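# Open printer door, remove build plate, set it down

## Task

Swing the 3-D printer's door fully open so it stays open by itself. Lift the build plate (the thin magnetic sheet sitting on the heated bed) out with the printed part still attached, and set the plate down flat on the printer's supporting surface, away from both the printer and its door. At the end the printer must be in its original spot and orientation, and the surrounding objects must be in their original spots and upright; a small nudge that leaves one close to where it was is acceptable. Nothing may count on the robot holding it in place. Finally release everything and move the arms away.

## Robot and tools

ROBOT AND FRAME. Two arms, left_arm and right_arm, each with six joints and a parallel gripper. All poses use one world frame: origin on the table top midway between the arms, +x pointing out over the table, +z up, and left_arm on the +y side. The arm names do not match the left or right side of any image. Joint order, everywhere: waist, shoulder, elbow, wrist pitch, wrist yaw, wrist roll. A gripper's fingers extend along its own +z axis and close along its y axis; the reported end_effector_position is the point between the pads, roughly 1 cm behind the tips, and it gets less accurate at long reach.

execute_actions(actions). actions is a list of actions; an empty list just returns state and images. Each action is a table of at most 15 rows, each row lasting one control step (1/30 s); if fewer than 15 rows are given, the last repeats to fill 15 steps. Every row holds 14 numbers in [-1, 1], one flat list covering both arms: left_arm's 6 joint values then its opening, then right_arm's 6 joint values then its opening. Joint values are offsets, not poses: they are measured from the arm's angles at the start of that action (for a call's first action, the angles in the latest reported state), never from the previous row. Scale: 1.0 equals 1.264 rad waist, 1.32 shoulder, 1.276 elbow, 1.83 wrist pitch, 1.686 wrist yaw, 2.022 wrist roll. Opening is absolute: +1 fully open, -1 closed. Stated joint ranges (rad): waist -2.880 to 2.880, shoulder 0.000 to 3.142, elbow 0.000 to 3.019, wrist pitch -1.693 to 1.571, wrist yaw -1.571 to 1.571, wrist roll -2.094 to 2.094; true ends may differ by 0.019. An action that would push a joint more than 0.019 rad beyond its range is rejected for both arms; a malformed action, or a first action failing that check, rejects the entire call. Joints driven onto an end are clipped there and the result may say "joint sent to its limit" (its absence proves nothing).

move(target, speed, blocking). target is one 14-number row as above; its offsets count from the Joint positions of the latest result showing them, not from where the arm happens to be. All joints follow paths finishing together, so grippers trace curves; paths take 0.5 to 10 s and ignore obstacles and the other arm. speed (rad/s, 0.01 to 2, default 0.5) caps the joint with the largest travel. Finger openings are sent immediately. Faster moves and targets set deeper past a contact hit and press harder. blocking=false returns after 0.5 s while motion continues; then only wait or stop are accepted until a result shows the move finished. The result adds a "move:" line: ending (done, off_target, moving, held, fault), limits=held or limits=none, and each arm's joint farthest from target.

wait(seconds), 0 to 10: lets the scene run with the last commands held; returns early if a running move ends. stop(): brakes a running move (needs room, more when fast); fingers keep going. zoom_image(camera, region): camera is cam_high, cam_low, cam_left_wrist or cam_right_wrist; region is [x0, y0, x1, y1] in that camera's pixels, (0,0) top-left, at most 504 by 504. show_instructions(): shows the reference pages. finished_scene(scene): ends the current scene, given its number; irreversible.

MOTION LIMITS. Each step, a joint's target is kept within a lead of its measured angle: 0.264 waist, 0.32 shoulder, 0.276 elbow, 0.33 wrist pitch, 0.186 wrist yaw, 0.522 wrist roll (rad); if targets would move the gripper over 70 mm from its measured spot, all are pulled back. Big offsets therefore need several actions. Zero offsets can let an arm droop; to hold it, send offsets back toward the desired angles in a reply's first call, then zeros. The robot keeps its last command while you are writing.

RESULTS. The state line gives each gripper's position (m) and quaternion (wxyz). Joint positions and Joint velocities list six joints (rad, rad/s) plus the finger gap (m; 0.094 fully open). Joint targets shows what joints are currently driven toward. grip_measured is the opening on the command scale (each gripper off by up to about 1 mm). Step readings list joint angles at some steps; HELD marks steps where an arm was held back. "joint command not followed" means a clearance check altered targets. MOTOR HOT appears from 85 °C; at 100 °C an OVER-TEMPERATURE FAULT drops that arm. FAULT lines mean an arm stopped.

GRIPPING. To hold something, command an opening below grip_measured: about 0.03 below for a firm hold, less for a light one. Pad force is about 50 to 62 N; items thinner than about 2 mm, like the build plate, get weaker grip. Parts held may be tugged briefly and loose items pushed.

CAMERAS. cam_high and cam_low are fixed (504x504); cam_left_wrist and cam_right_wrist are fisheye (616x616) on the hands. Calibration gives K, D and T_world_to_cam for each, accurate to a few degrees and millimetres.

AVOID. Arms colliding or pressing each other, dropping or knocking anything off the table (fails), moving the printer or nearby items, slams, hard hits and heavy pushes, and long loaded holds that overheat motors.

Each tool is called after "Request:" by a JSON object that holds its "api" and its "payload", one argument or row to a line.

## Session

Request:
{"api": "show_instructions", "payload": {

}}

Request:
{"api": "execute_actions", "payload": {
  "actions": []
}}

Reference images for this scene: printer card page 2, printer card page 3.

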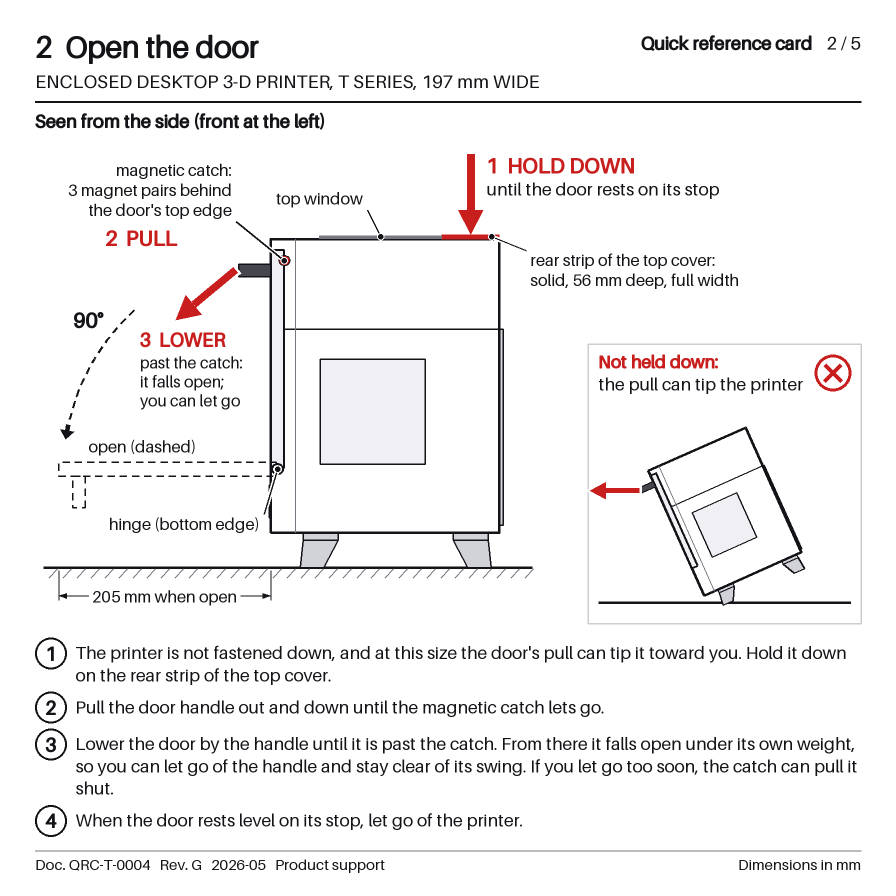

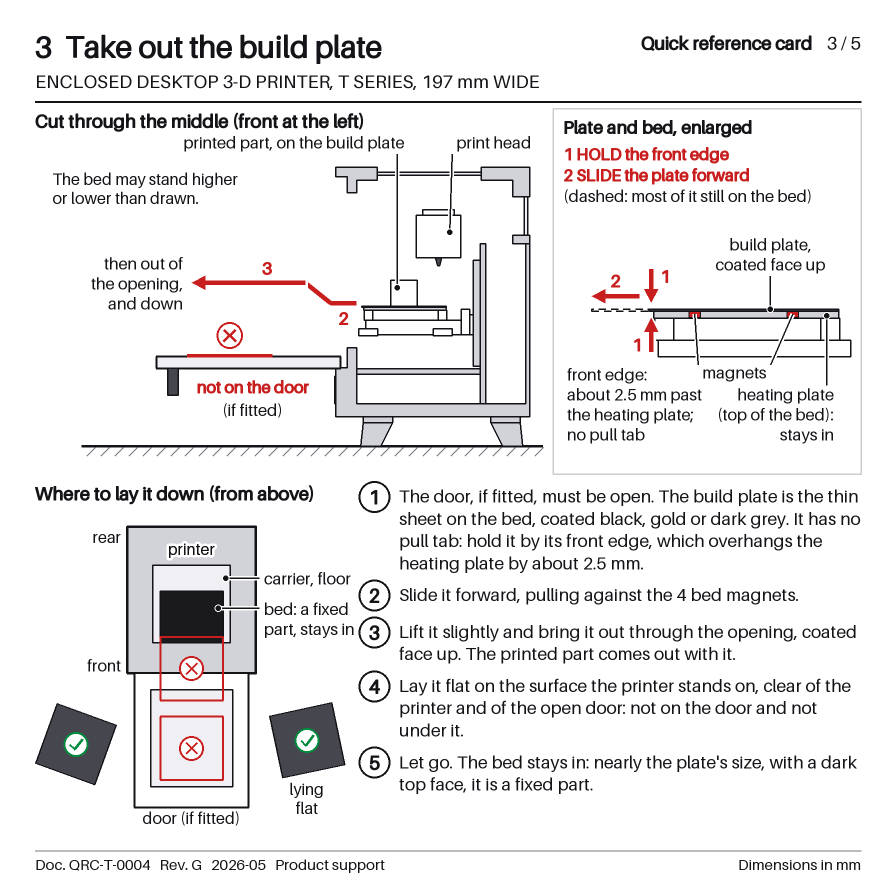

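Scene clock: 0.00 s.
left_arm: end_effector_position=(+0.5217, +0.2974, +0.4862) grip_measured=+1.000 end_effector_quat_wxyz=(+0.702, +0.005, +0.712, +0.001) | right_arm: end_effector_position=(+0.5160, -0.2981, +0.4886) grip_measured=+1.000 end_effector_quat_wxyz=(+0.705, +0.005, +0.709, +0.002)
Joint names: [waist, shoulder, elbow, wrist pitch, wrist yaw, wrist roll]
Joint positions: left_arm=[-0.003  1.054  1.045 -0.006  0.002  0.009  0.094] | right_arm=[ 0.009  1.038  1.035 -0.002  0.014  0.011  0.094]
Joint velocities: left_arm=[-0.015 -0.005 -0.022  0.002 -0.051 -0.022  0.   ] | right_arm=[-0.015 -0.005 -0.002  0.002 -0.022 -0.051  0.   ]
Motor temperatures (°C, as the motors report them): left_arm=[25 27 30 26 24 27] | right_arm=[25 27 28 25 26 25]
Joint targets: left_arm=[-0.003 1.059 1.067 -0.004 0.002 0.009] | right_arm=[0.009 1.034 1.072 0.005 0.014 0.011]

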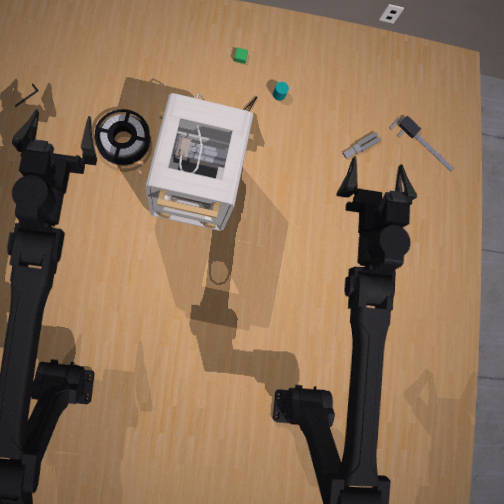

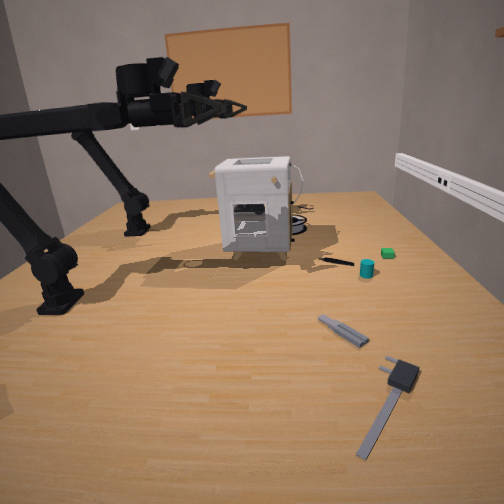

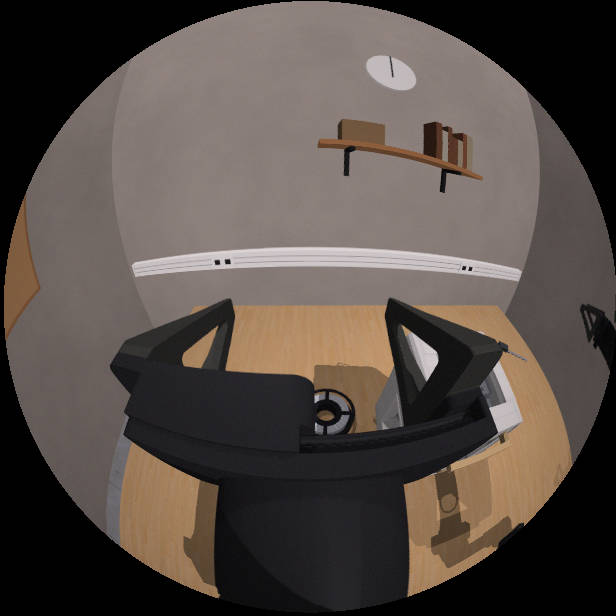

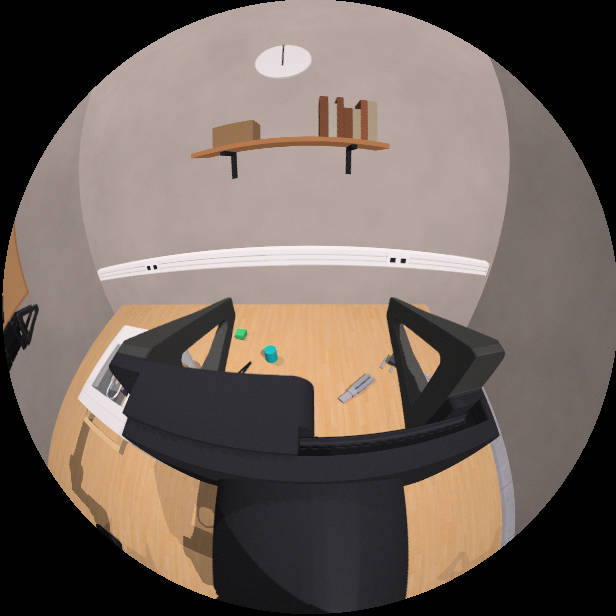

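Request:
{"api": "zoom_image", "payload": {
  "camera": "cam_high",
  "region": [120, 80, 280, 240]
}}

Region (120, 80, 280, 240) of cam_high's 504x504 image, scaled by 3.150, with more detail than that image has.

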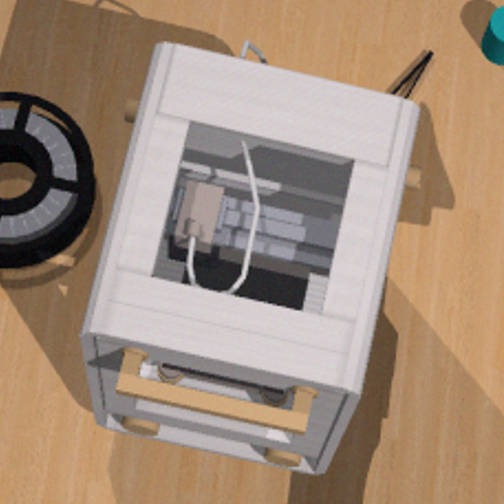

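Request:
{"api": "move", "payload": {
  "target": [-0.407,0.258,0.396,-0.73,0,0.586,-0.45, 0.37,0.554,0.715,-0.512,-0.008,0,-1],
  "speed": 0.6
}}

Request:
{"api": "zoom_image", "payload": {
  "camera": "cam_low",
  "region": [170, 100, 330, 220]
}}

Scene clock: 7.17 s.
left_arm: end_effector_position=(+0.4203, +0.0631, +0.3348) grip_measured=-0.448 end_effector_quat_wxyz=(+0.173, +0.736, +0.652, +0.059) | right_arm: end_effector_position=(+0.6299, +0.0234, +0.3484) grip_measured=-0.996 end_effector_quat_wxyz=(+0.355, -0.214, +0.906, +0.087)
Joint names: [waist, shoulder, elbow, wrist pitch, wrist yaw, wrist roll]
Joint positions: left_arm=[-0.511  1.376  1.505 -1.331  0.002  1.179  0.026] | right_arm=[ 0.475  1.763  1.867 -0.927  0.002  0.011  0.   ]
Joint velocities: left_arm=[ 0.015 -0.005 -0.017 -0.012 -0.037 -0.022 -0.001] | right_arm=[-0.015 -0.015 -0.012  0.002 -0.051 -0.022 -0.   ]
Motor temperatures (°C, as the motors report them): left_arm=[25 27 34 26 24 27] | right_arm=[25 27 32 26 26 25]
Joint targets: left_arm=[-0.518 1.394 1.550 -1.342 0.002 1.194] | right_arm=[0.477 1.769 1.947 -0.939 0.000 0.011]
move: off_target (left_arm, right_arm); limits=none; left_arm: farthest joint: the elbow, 0.046 radians from its target (0.505 radians at the start); right_arm: farthest joint: the elbow, 0.081 radians from its target (0.913 radians at the start)
camera_calibration (this result's frames):
cam_left_wrist: T_world_to_cam=[[-0.942339, 0.0870024, -0.323152, 0.499093], [-0.0638524, 0.901134, 0.428812, -0.171256], [0.328511, 0.42472, -0.843619, 0.242377], [0, 0, 0, 1]] pos_world=[0.379757, 0.00795989, 0.439193]
cam_right_wrist: T_world_to_cam=[[0.443788, -0.896072, -0.0103556, -0.250851], [-0.890398, -0.439614, -0.118027, 0.616822], [0.101208, 0.0615995, -0.992956, 0.401766], [0, 0, 0, 1]] pos_world=[0.61988, 0.0216339, 0.46914]

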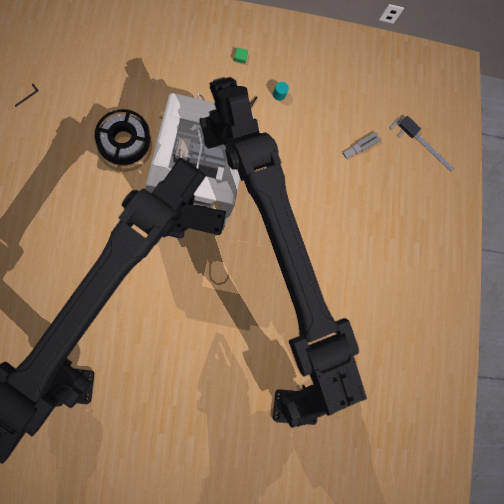

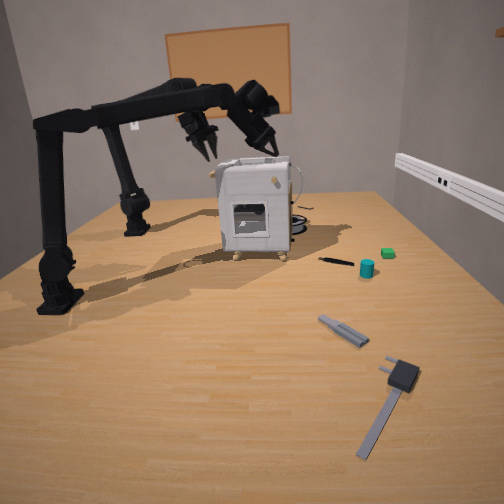

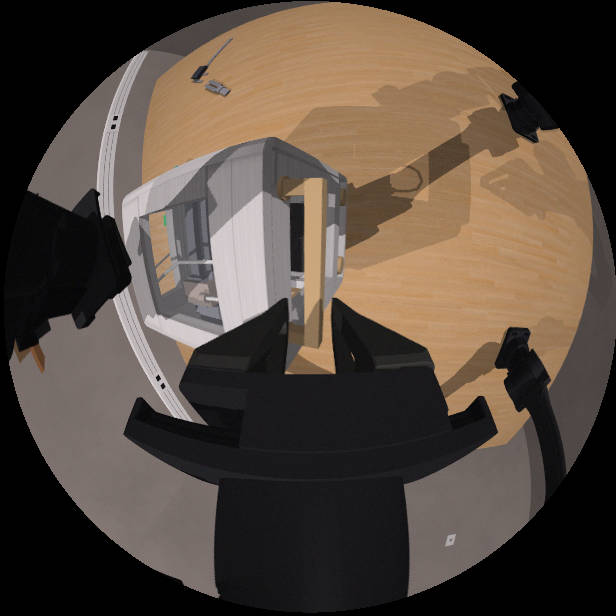

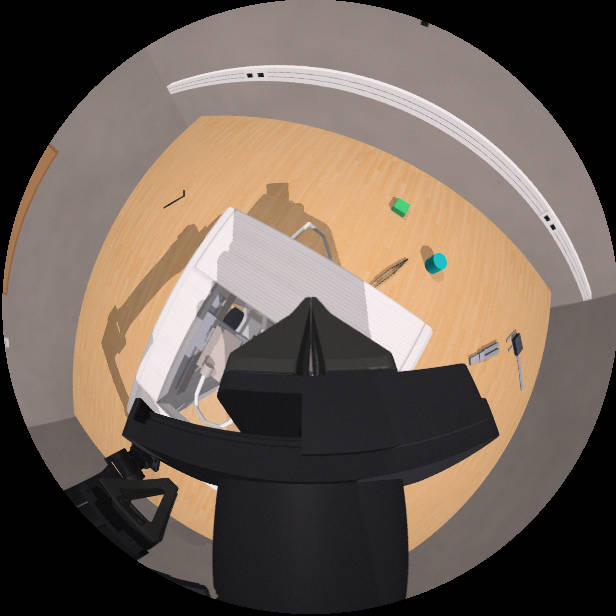

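Region (170, 100, 330, 220) of cam_low's 504x504 image, scaled by 3.150, with more detail than that image has; it fills the top 378 rows of this view, and the rest is white.

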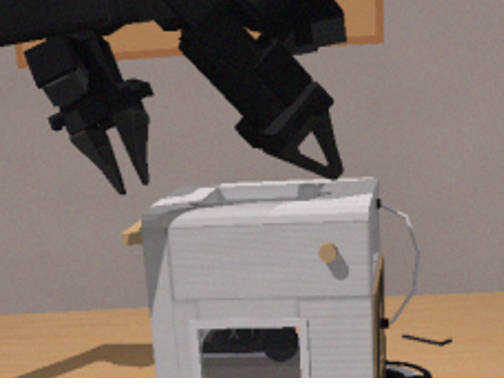

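Request:
{"api": "move", "payload": {
  "target": [0,0.022,-0.087,0.072,0,0,-0.45, 0,0.055,-0.01,0,0,0,-1],
  "speed": 0.08
}}

Request:
{"api": "zoom_image", "payload": {
  "camera": "cam_low",
  "region": [170, 100, 330, 220]
}}

Scene clock: 10.43 s.
left_arm: end_effector_position=(+0.4266, +0.0595, +0.2907) grip_measured=-0.448 end_effector_quat_wxyz=(+0.174, +0.736, +0.652, +0.059) | right_arm: end_effector_position=(+0.6333, +0.0252, +0.3358) grip_measured=-0.996 end_effector_quat_wxyz=(+0.346, -0.215, +0.909, +0.085)
Joint names: [waist, shoulder, elbow, wrist pitch, wrist yaw, wrist roll]
Joint positions: left_arm=[-0.511  1.385  1.398 -1.213  0.002  1.18   0.026] | right_arm=[ 0.475  1.781  1.867 -0.927  0.002  0.011  0.   ]
Joint velocities: left_arm=[-0.005 -0.024  0.022  0.032 -0.022 -0.066  0.   ] | right_arm=[-0.024 -0.015  0.002 -0.002 -0.051 -0.081 -0.001]
Motor temperatures (°C, as the motors report them): left_arm=[25 27 34 26 24 27] | right_arm=[25 28 33 26 26 25]
Joint targets: left_arm=[-0.511 1.405 1.393 -1.200 0.002 1.180] | right_arm=[0.475 1.836 1.854 -0.927 0.002 0.011]
move: off_target (right_arm); limits=none; left_arm: farthest joint: the shoulder, 0.020 radians from its target (0.029 radians at the start); right_arm: farthest joint: the shoulder, 0.054 radians from its target (0.072 radians at the start)
camera_calibration (this result's frames):
cam_left_wrist: T_world_to_cam=[[-0.941586, 0.087387, -0.325238, 0.491447], [-0.0641245, 0.901557, 0.427881, -0.148364], [0.330612, 0.423743, -0.84329, 0.203698], [0, 0, 0, 1]] pos_world=[0.38588, 0.00449704, 0.395096]
cam_right_wrist: T_world_to_cam=[[0.443621, -0.896158, -0.01007, -0.25091], [-0.892172, -0.440527, -0.0998279, 0.614216], [0.0850254, 0.05327, -0.994954, 0.399927], [0, 0, 0, 1]] pos_world=[0.625291, 0.0244192, 0.456698]

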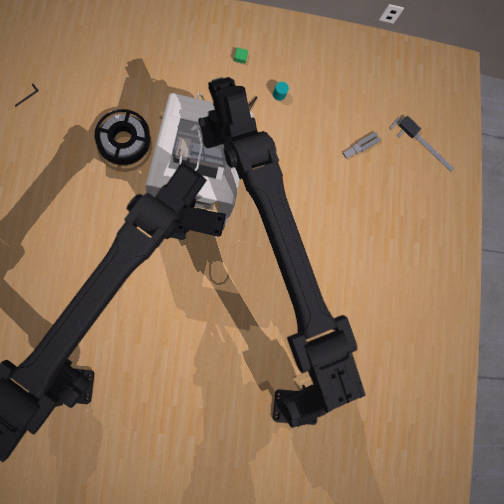

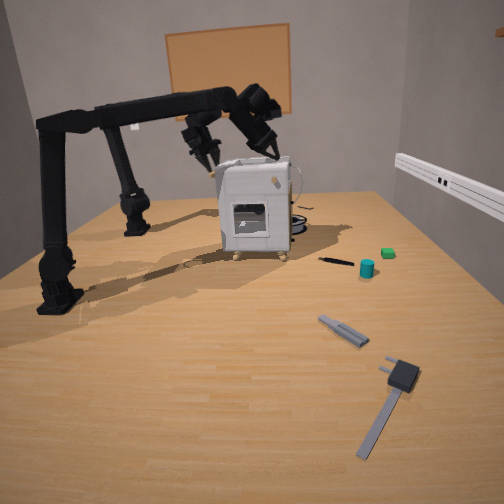

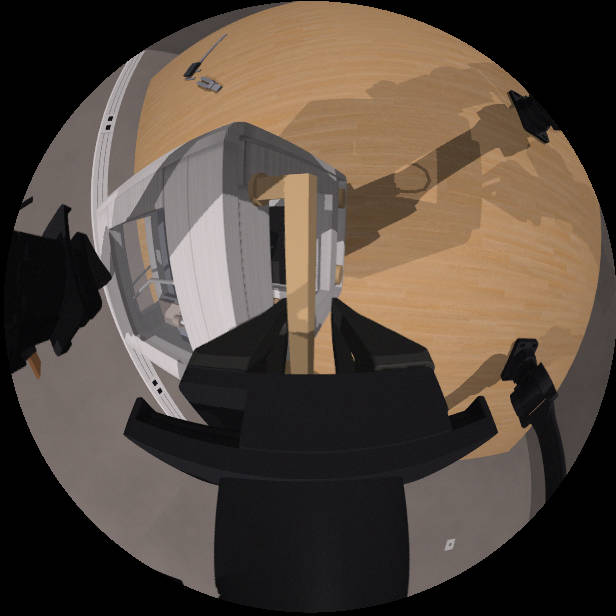

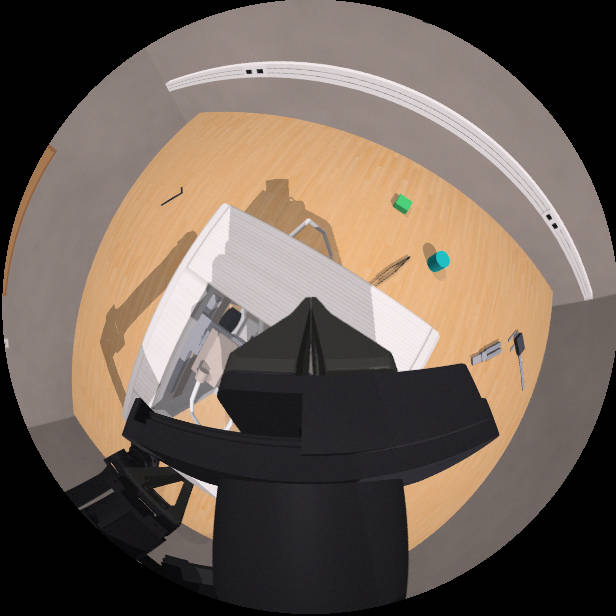

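Region (170, 100, 330, 220) of cam_low's 504x504 image, scaled by 3.150, with more detail than that image has; it fills the top 378 rows of this view, and the rest is white.

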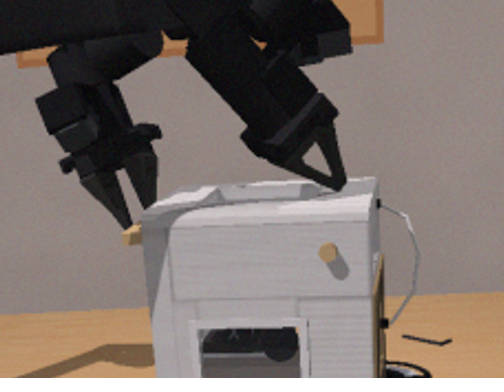

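Request:
{"api": "move", "payload": {
  "target": [-0.055,-0.16,-0.195,0.086,0,-0.029,-0.45, 0,0.04,-0.03,0,0,0,-1],
  "speed": 0.08
}}

Request:
{"api": "zoom_image", "payload": {
  "camera": "cam_low",
  "region": [140, 110, 300, 260]
}}

Scene clock: 15.07 s.
left_arm: end_effector_position=(+0.3660, +0.0661, +0.2784) grip_measured=-0.448 end_effector_quat_wxyz=(+0.227, +0.731, +0.640, +0.066) | right_arm: end_effector_position=(+0.6332, +0.0251, +0.3355) grip_measured=-0.996 end_effector_quat_wxyz=(+0.346, -0.215, +0.909, +0.085)
Joint names: [waist, shoulder, elbow, wrist pitch, wrist yaw, wrist roll]
Joint positions: left_arm=[-0.567  1.178  1.154 -1.07   0.001  1.135  0.026] | right_arm=[ 0.475  1.781  1.866 -0.926  0.002  0.011  0.   ]
Joint velocities: left_arm=[-0.005 -0.015  0.022 -0.002 -0.022 -0.037 -0.   ] | right_arm=[-0.005  0.005  0.007 -0.012 -0.037 -0.022 -0.001]
Motor temperatures (°C, as the motors report them): left_arm=[25 27 34 26 24 27] | right_arm=[25 28 33 26 26 25]
Joint targets: left_arm=[-0.581 1.174 1.149 -1.055 0.002 1.122] | right_arm=[0.475 1.834 1.828 -0.926 0.002 0.011]
move: off_target (right_arm); limits=none; left_arm: farthest joint: the wrist pitch, 0.014 radians from its target (0.157 radians at the start); right_arm: farthest joint: the shoulder, 0.053 radians from its target (0.052 radians at the start)
camera_calibration (this result's frames):
cam_left_wrist: T_world_to_cam=[[-0.910202, 0.0756779, -0.407192, 0.441865], [-0.0832455, 0.929671, 0.358862, -0.128513], [0.405713, 0.360534, -0.839888, 0.186389], [0, 0, 0, 1]] pos_world=[0.315868, 0.0188357, 0.382589]
cam_right_wrist: T_world_to_cam=[[0.443618, -0.896159, -0.010064, -0.250916], [-0.892206, -0.440544, -0.0994484, 0.6139], [0.0846879, 0.0530962, -0.994992, 0.39988], [0, 0, 0, 1]] pos_world=[0.625171, 0.0243574, 0.456404]

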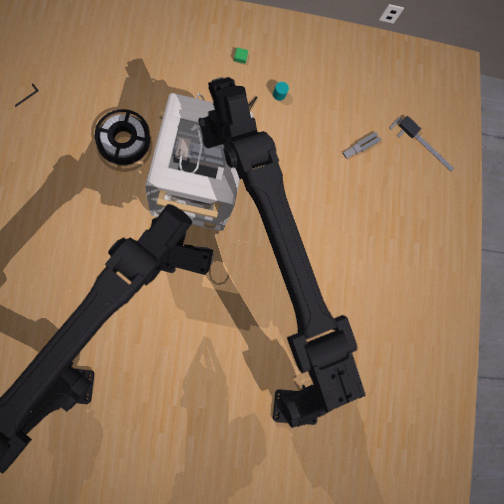

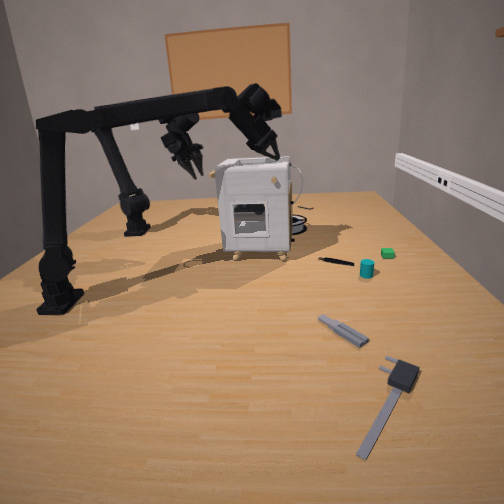

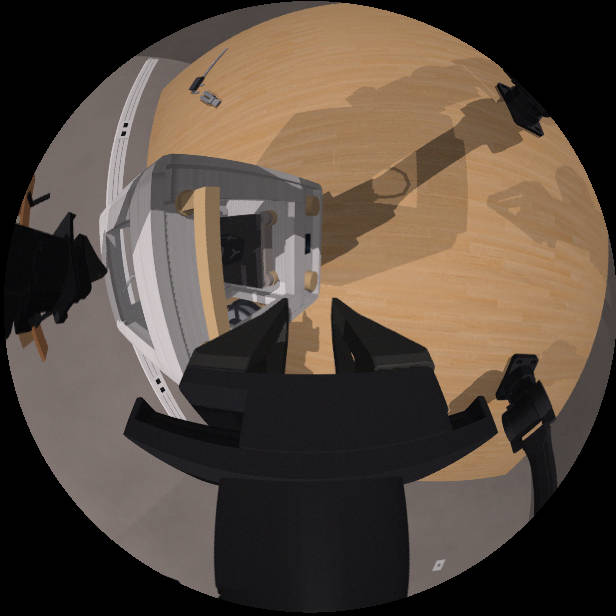

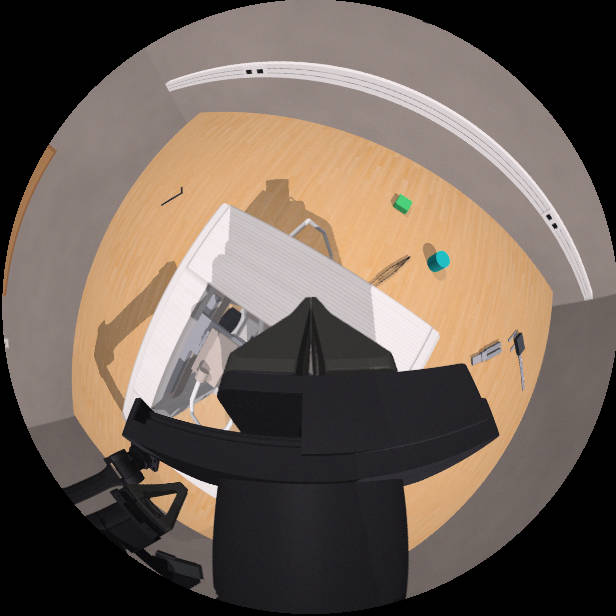

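Region (140, 110, 300, 260) of cam_low's 504x504 image, scaled by 3.150, with more detail than that image has; it fills the top 472 rows of this view, and the rest is white.

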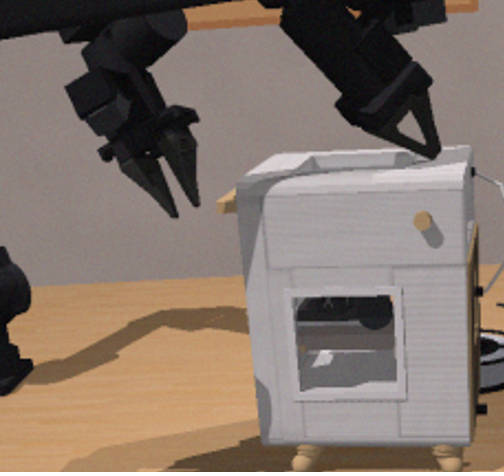

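Request:
{"api": "move", "payload": {
  "target": [0.054,0.165,0.262,-0.115,0,0.029,-0.45, 0,0.03,-0.02,0,0,0,-1],
  "speed": 0.25
}}

Scene clock: 19.13 s.
left_arm: end_effector_position=(+0.4232, +0.0618, +0.3114) grip_measured=-0.448 end_effector_quat_wxyz=(+0.173, +0.736, +0.652, +0.060) | right_arm: end_effector_position=(+0.6331, +0.0251, +0.3357) grip_measured=-0.996 end_effector_quat_wxyz=(+0.346, -0.215, +0.909, +0.085)
Joint names: [waist, shoulder, elbow, wrist pitch, wrist yaw, wrist roll]
Joint positions: left_arm=[-0.511  1.378  1.445 -1.269  0.001  1.18   0.026] | right_arm=[ 0.475  1.781  1.866 -0.926  0.002  0.011  0.   ]
Joint velocities: left_arm=[-0.015 -0.015  0.007 -0.017 -0.022 -0.037 -0.001] | right_arm=[-0.015 -0.005  0.007  0.002 -0.066 -0.051 -0.001]
Motor temperatures (°C, as the motors report them): left_arm=[25 27 35 26 24 27] | right_arm=[25 28 32 26 26 25]
Joint targets: left_arm=[-0.499 1.396 1.488 -1.280 0.001 1.194] | right_arm=[0.475 1.821 1.840 -0.926 0.002 0.011]
move: off_target (left_arm, right_arm); limits=none; left_arm: farthest joint: the elbow, 0.044 radians from its target (0.335 radians at the start); right_arm: farthest joint: the shoulder, 0.040 radians from its target (0.040 radians at the start)
camera_calibration (this result's frames):
cam_left_wrist: T_world_to_cam=[[-0.941849, 0.0871106, -0.32455, 0.494653], [-0.0648395, 0.900556, 0.429878, -0.159747], [0.329723, 0.425924, -0.842539, 0.221277], [0, 0, 0, 1]] pos_world=[0.38257, 0.00652454, 0.415646]
cam_right_wrist: T_world_to_cam=[[0.443621, -0.896158, -0.01007, -0.250915], [-0.892172, -0.440527, -0.0998279, 0.613954], [0.0850254, 0.05327, -0.994954, 0.399919], [0, 0, 0, 1]] pos_world=[0.625061, 0.0243005, 0.456664]

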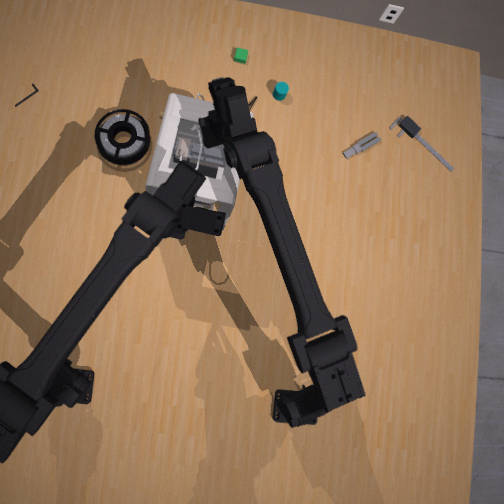

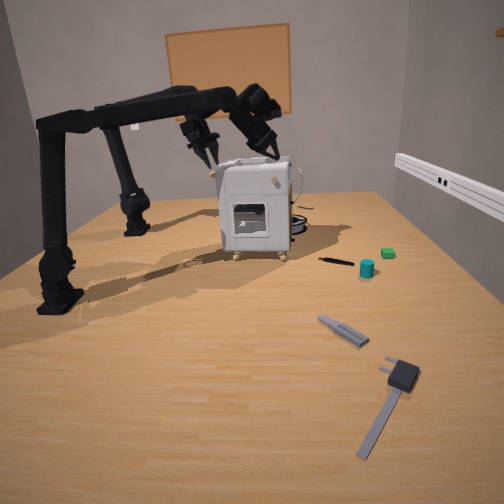

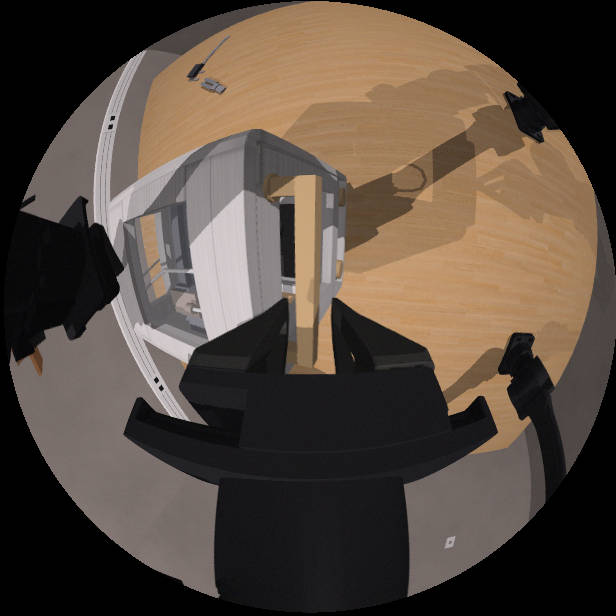

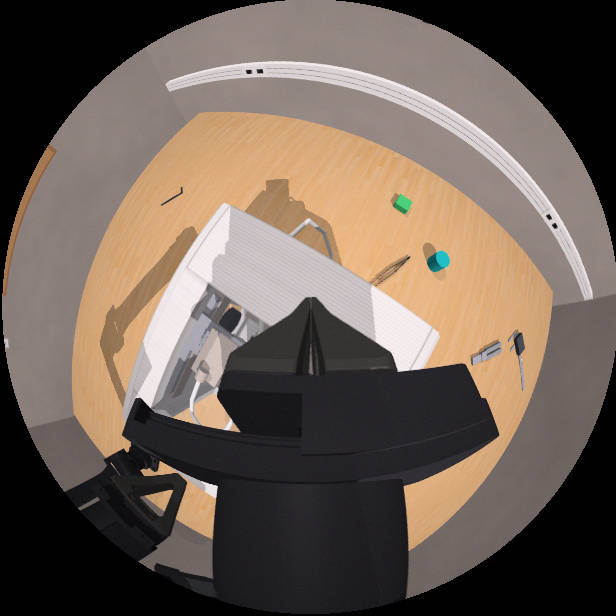

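Request:
{"api": "move", "payload": {
  "target": [0,0.04,-0.051,0.059,0,0,-0.45, 0,0.03,-0.02,0,0,0,-1],
  "speed": 0.06
}}

Request:
{"api": "zoom_image", "payload": {
  "camera": "cam_low",
  "region": [180, 130, 260, 200]
}}

Scene clock: 22.13 s.
left_arm: end_effector_position=(+0.4349, +0.0553, +0.2756) grip_measured=-0.448 end_effector_quat_wxyz=(+0.174, +0.736, +0.652, +0.060) | right_arm: end_effector_position=(+0.6331, +0.0251, +0.3357) grip_measured=-0.996 end_effector_quat_wxyz=(+0.346, -0.215, +0.909, +0.085)
Joint names: [waist, shoulder, elbow, wrist pitch, wrist yaw, wrist roll]
Joint positions: left_arm=[-0.511  1.411  1.384 -1.175  0.001  1.18   0.026] | right_arm=[ 0.475  1.781  1.866 -0.926  0.002  0.011  0.   ]
Joint velocities: left_arm=[ 0.015  0.005 -0.022 -0.017  0.022 -0.022  0.001] | right_arm=[ 0.005  0.005 -0.002 -0.007  0.037 -0.081 -0.   ]
Motor temperatures (°C, as the motors report them): left_arm=[25 27 35 26 24 27] | right_arm=[25 29 32 26 26 25]
Joint targets: left_arm=[-0.511 1.431 1.380 -1.161 0.001 1.180] | right_arm=[0.475 1.820 1.840 -0.926 0.002 0.011]
move: off_target (right_arm); limits=none; left_arm: farthest joint: the shoulder, 0.020 radians from its target (0.053 radians at the start); right_arm: farthest joint: the shoulder, 0.040 radians from its target (0.040 radians at the start)
camera_calibration (this result's frames):
cam_left_wrist: T_world_to_cam=[[-0.941688, 0.087424, -0.324933, 0.494648], [-0.0646911, 0.900608, 0.429792, -0.137723], [0.330211, 0.42575, -0.842436, 0.189816], [0, 0, 0, 1]] pos_world=[0.394215, -0.0000239632, 0.379827]
cam_right_wrist: T_world_to_cam=[[0.443621, -0.896158, -0.01007, -0.250915], [-0.892172, -0.440527, -0.0998279, 0.613954], [0.0850254, 0.05327, -0.994954, 0.399919], [0, 0, 0, 1]] pos_world=[0.625061, 0.0243005, 0.456664]

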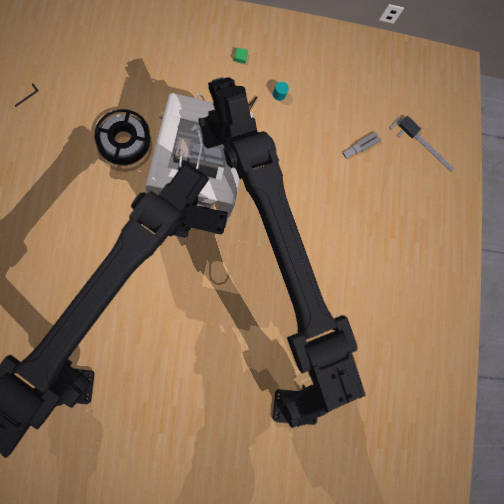

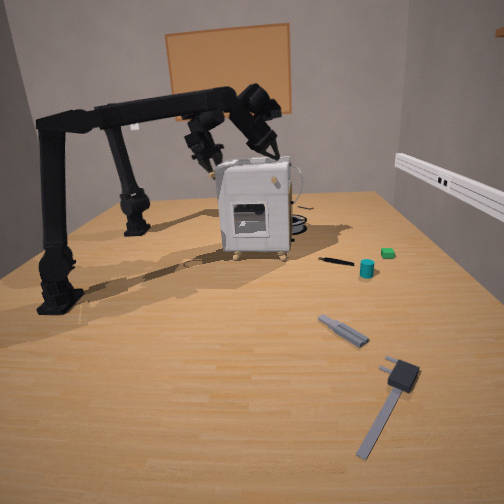

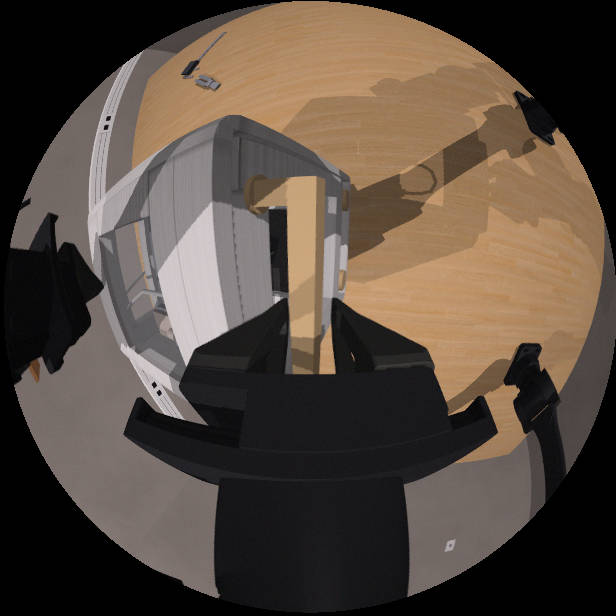

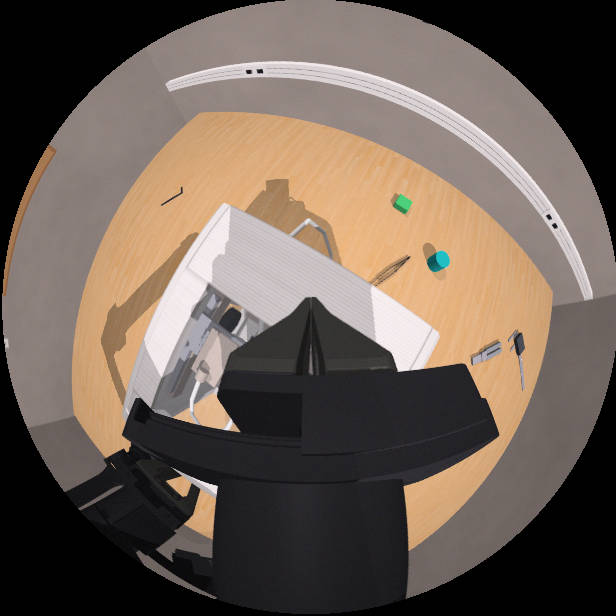

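Region (180, 130, 260, 200) of cam_low's 504x504 image, scaled by 6.300, with more detail than that image has; it fills the top 441 rows of this view, and the rest is white.

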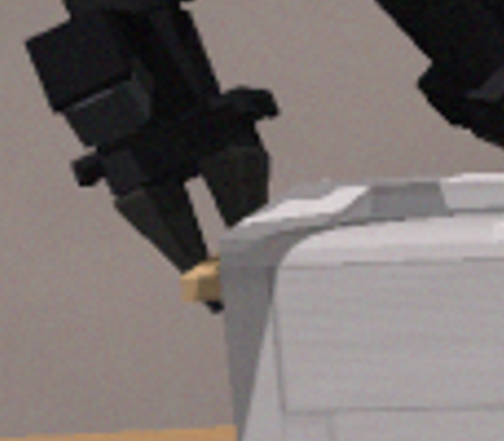

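Request:
{"api": "execute_actions", "payload": {
  "actions": []
}}

Scene clock: 25.37 s.
left_arm: end_effector_position=(+0.4349, +0.0553, +0.2756) grip_measured=-0.448 end_effector_quat_wxyz=(+0.174, +0.736, +0.652, +0.060) | right_arm: end_effector_position=(+0.6331, +0.0251, +0.3357) grip_measured=-0.996 end_effector_quat_wxyz=(+0.346, -0.215, +0.909, +0.085)
Joint names: [waist, shoulder, elbow, wrist pitch, wrist yaw, wrist roll]
Joint positions: left_arm=[-0.511  1.411  1.384 -1.175  0.001  1.18   0.026] | right_arm=[ 0.475  1.781  1.866 -0.926  0.002  0.011  0.   ]
Joint velocities: left_arm=[-0.005  0.005 -0.012  0.022 -0.007  0.007 -0.   ] | right_arm=[ 0.005 -0.005  0.002 -0.017  0.007  0.095 -0.001]
Motor temperatures (°C, as the motors report them): left_arm=[25 27 35 26 24 27] | right_arm=[25 29 32 26 26 25]
Joint targets: left_arm=[-0.511 1.431 1.380 -1.161 0.001 1.180] | right_arm=[0.475 1.820 1.840 -0.926 0.002 0.011]
camera_calibration (this result's frames):
cam_left_wrist: T_world_to_cam=[[-0.941688, 0.087424, -0.324933, 0.494648], [-0.0646911, 0.900608, 0.429792, -0.137723], [0.330211, 0.42575, -0.842436, 0.189816], [0, 0, 0, 1]] pos_world=[0.394215, -0.0000239632, 0.379827]
cam_right_wrist: T_world_to_cam=[[0.443621, -0.896158, -0.01007, -0.250915], [-0.892172, -0.440527, -0.0998279, 0.613954], [0.0850254, 0.05327, -0.994954, 0.399919], [0, 0, 0, 1]] pos_world=[0.625061, 0.0243005, 0.456664]

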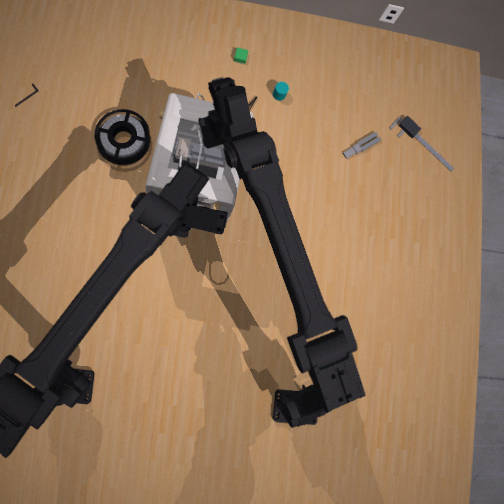

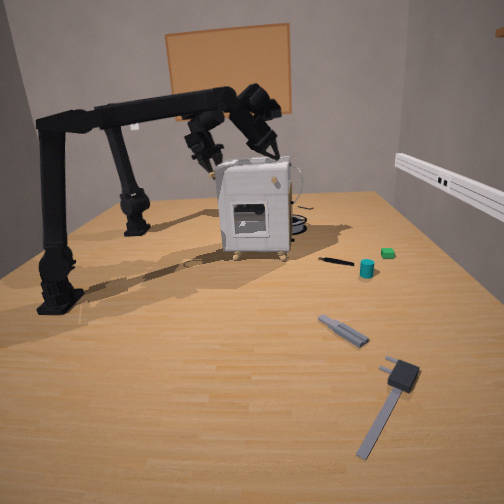

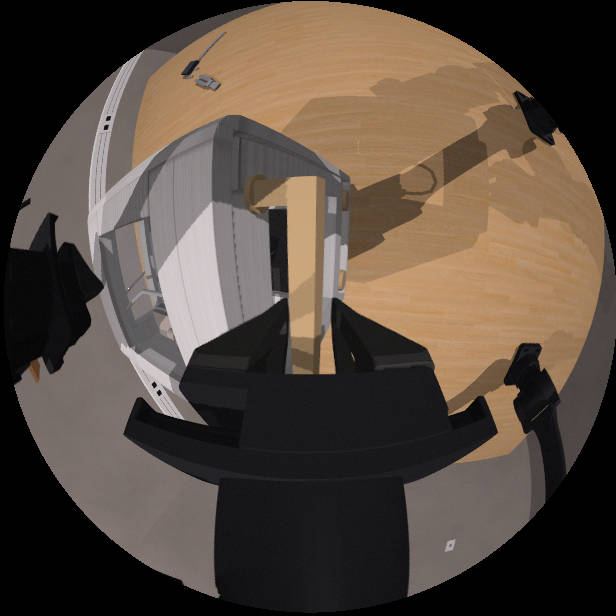

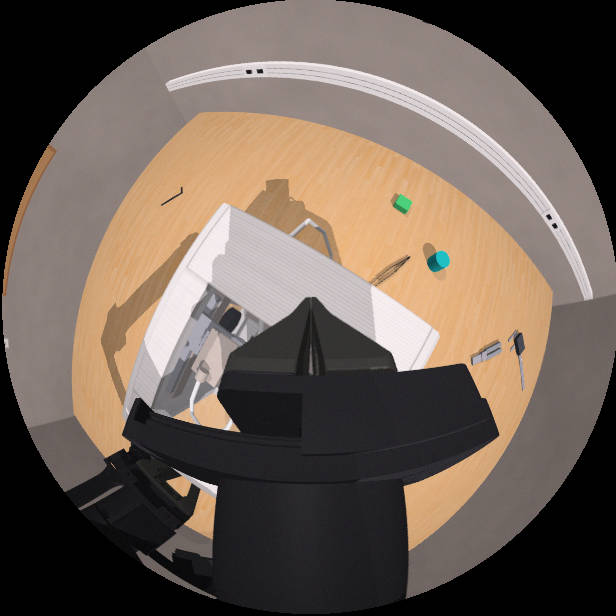

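Request:
{"api": "move", "payload": {
  "target": [-0.055,-0.191,-0.253,0.132,0,-0.02,-0.45,0,0.03,-0.02,0,0,0,-1],
  "speed": 0.1
}}

Scene clock: 30.50 s.
left_arm: end_effector_position=(+0.3994, +0.0639, +0.2741) grip_measured=-0.449 end_effector_quat_wxyz=(+0.283, +0.716, +0.630, +0.099) | right_arm: end_effector_position=(+0.6305, +0.0245, +0.3496) grip_measured=-0.996 end_effector_quat_wxyz=(+0.358, -0.214, +0.905, +0.090)
Joint names: [waist, shoulder, elbow, wrist pitch, wrist yaw, wrist roll]
Joint positions: left_arm=[-0.538  1.186  1.104 -0.879 -0.014  1.164  0.026] | right_arm=[ 0.475  1.762  1.866 -0.919 -0.002  0.011  0.   ]
Joint velocities: left_arm=[-0.005  0.005 -0.002 -0.017  0.007 -0.022 -0.001] | right_arm=[-0.005  0.005 -0.002 -0.007 -0.007 -0.11   0.001]
Motor temperatures (°C, as the motors report them): left_arm=[25 28 34 26 24 27] | right_arm=[25 29 32 26 26 25]
Joint targets: left_arm=[-0.581 1.159 1.061 -0.933 0.001 1.140] | right_arm=[0.475 1.820 1.840 -0.926 0.002 0.011]
move: off_target (left_arm, right_arm); limits=none; left_arm: farthest joint: the wrist pitch, 0.054 radians from its target (0.241 radians at the start); right_arm: farthest joint: the shoulder, 0.058 radians from its target (0.040 radians at the start)
camera_calibration (this result's frames):
cam_left_wrist: T_world_to_cam=[[-0.851618, 0.0431044, -0.522387, 0.480906], [-0.136905, 0.943727, 0.30106, -0.085785], [0.505967, 0.327906, -0.797794, 0.120488], [0, 0, 0, 1]] pos_world=[0.336841, 0.0207199, 0.37317]
cam_right_wrist: T_world_to_cam=[[0.446181, -0.894845, -0.0132451, -0.250696], [-0.888623, -0.441226, -0.125177, 0.619406], [0.10617, 0.0676215, -0.992046, 0.399212], [0, 0, 0, 1]] pos_world=[0.61989, 0.0219683, 0.470252]

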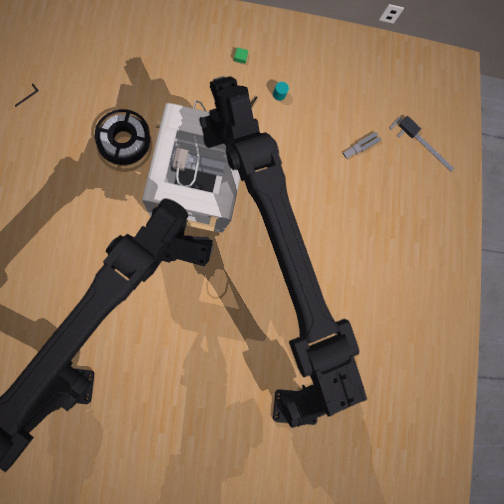

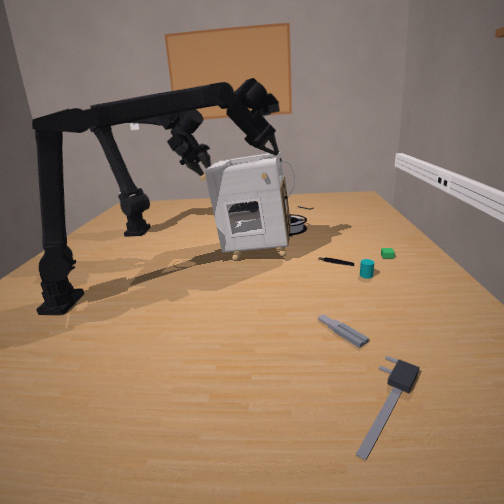

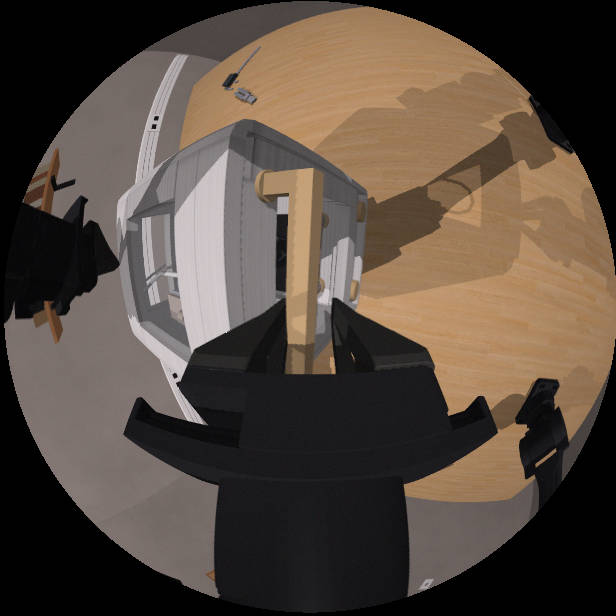

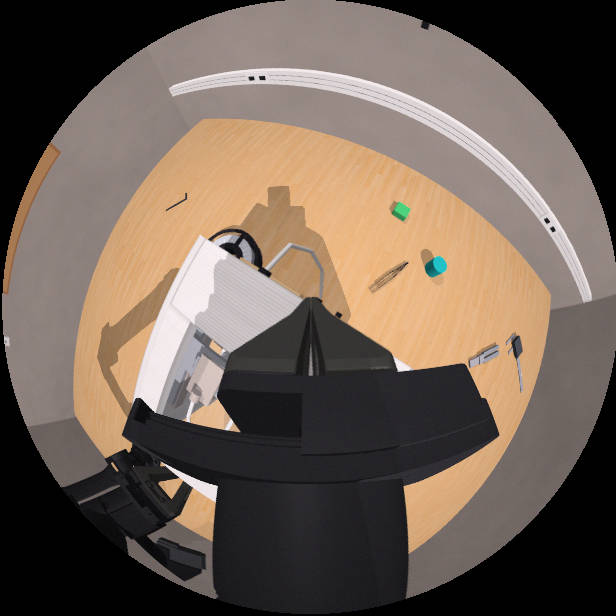

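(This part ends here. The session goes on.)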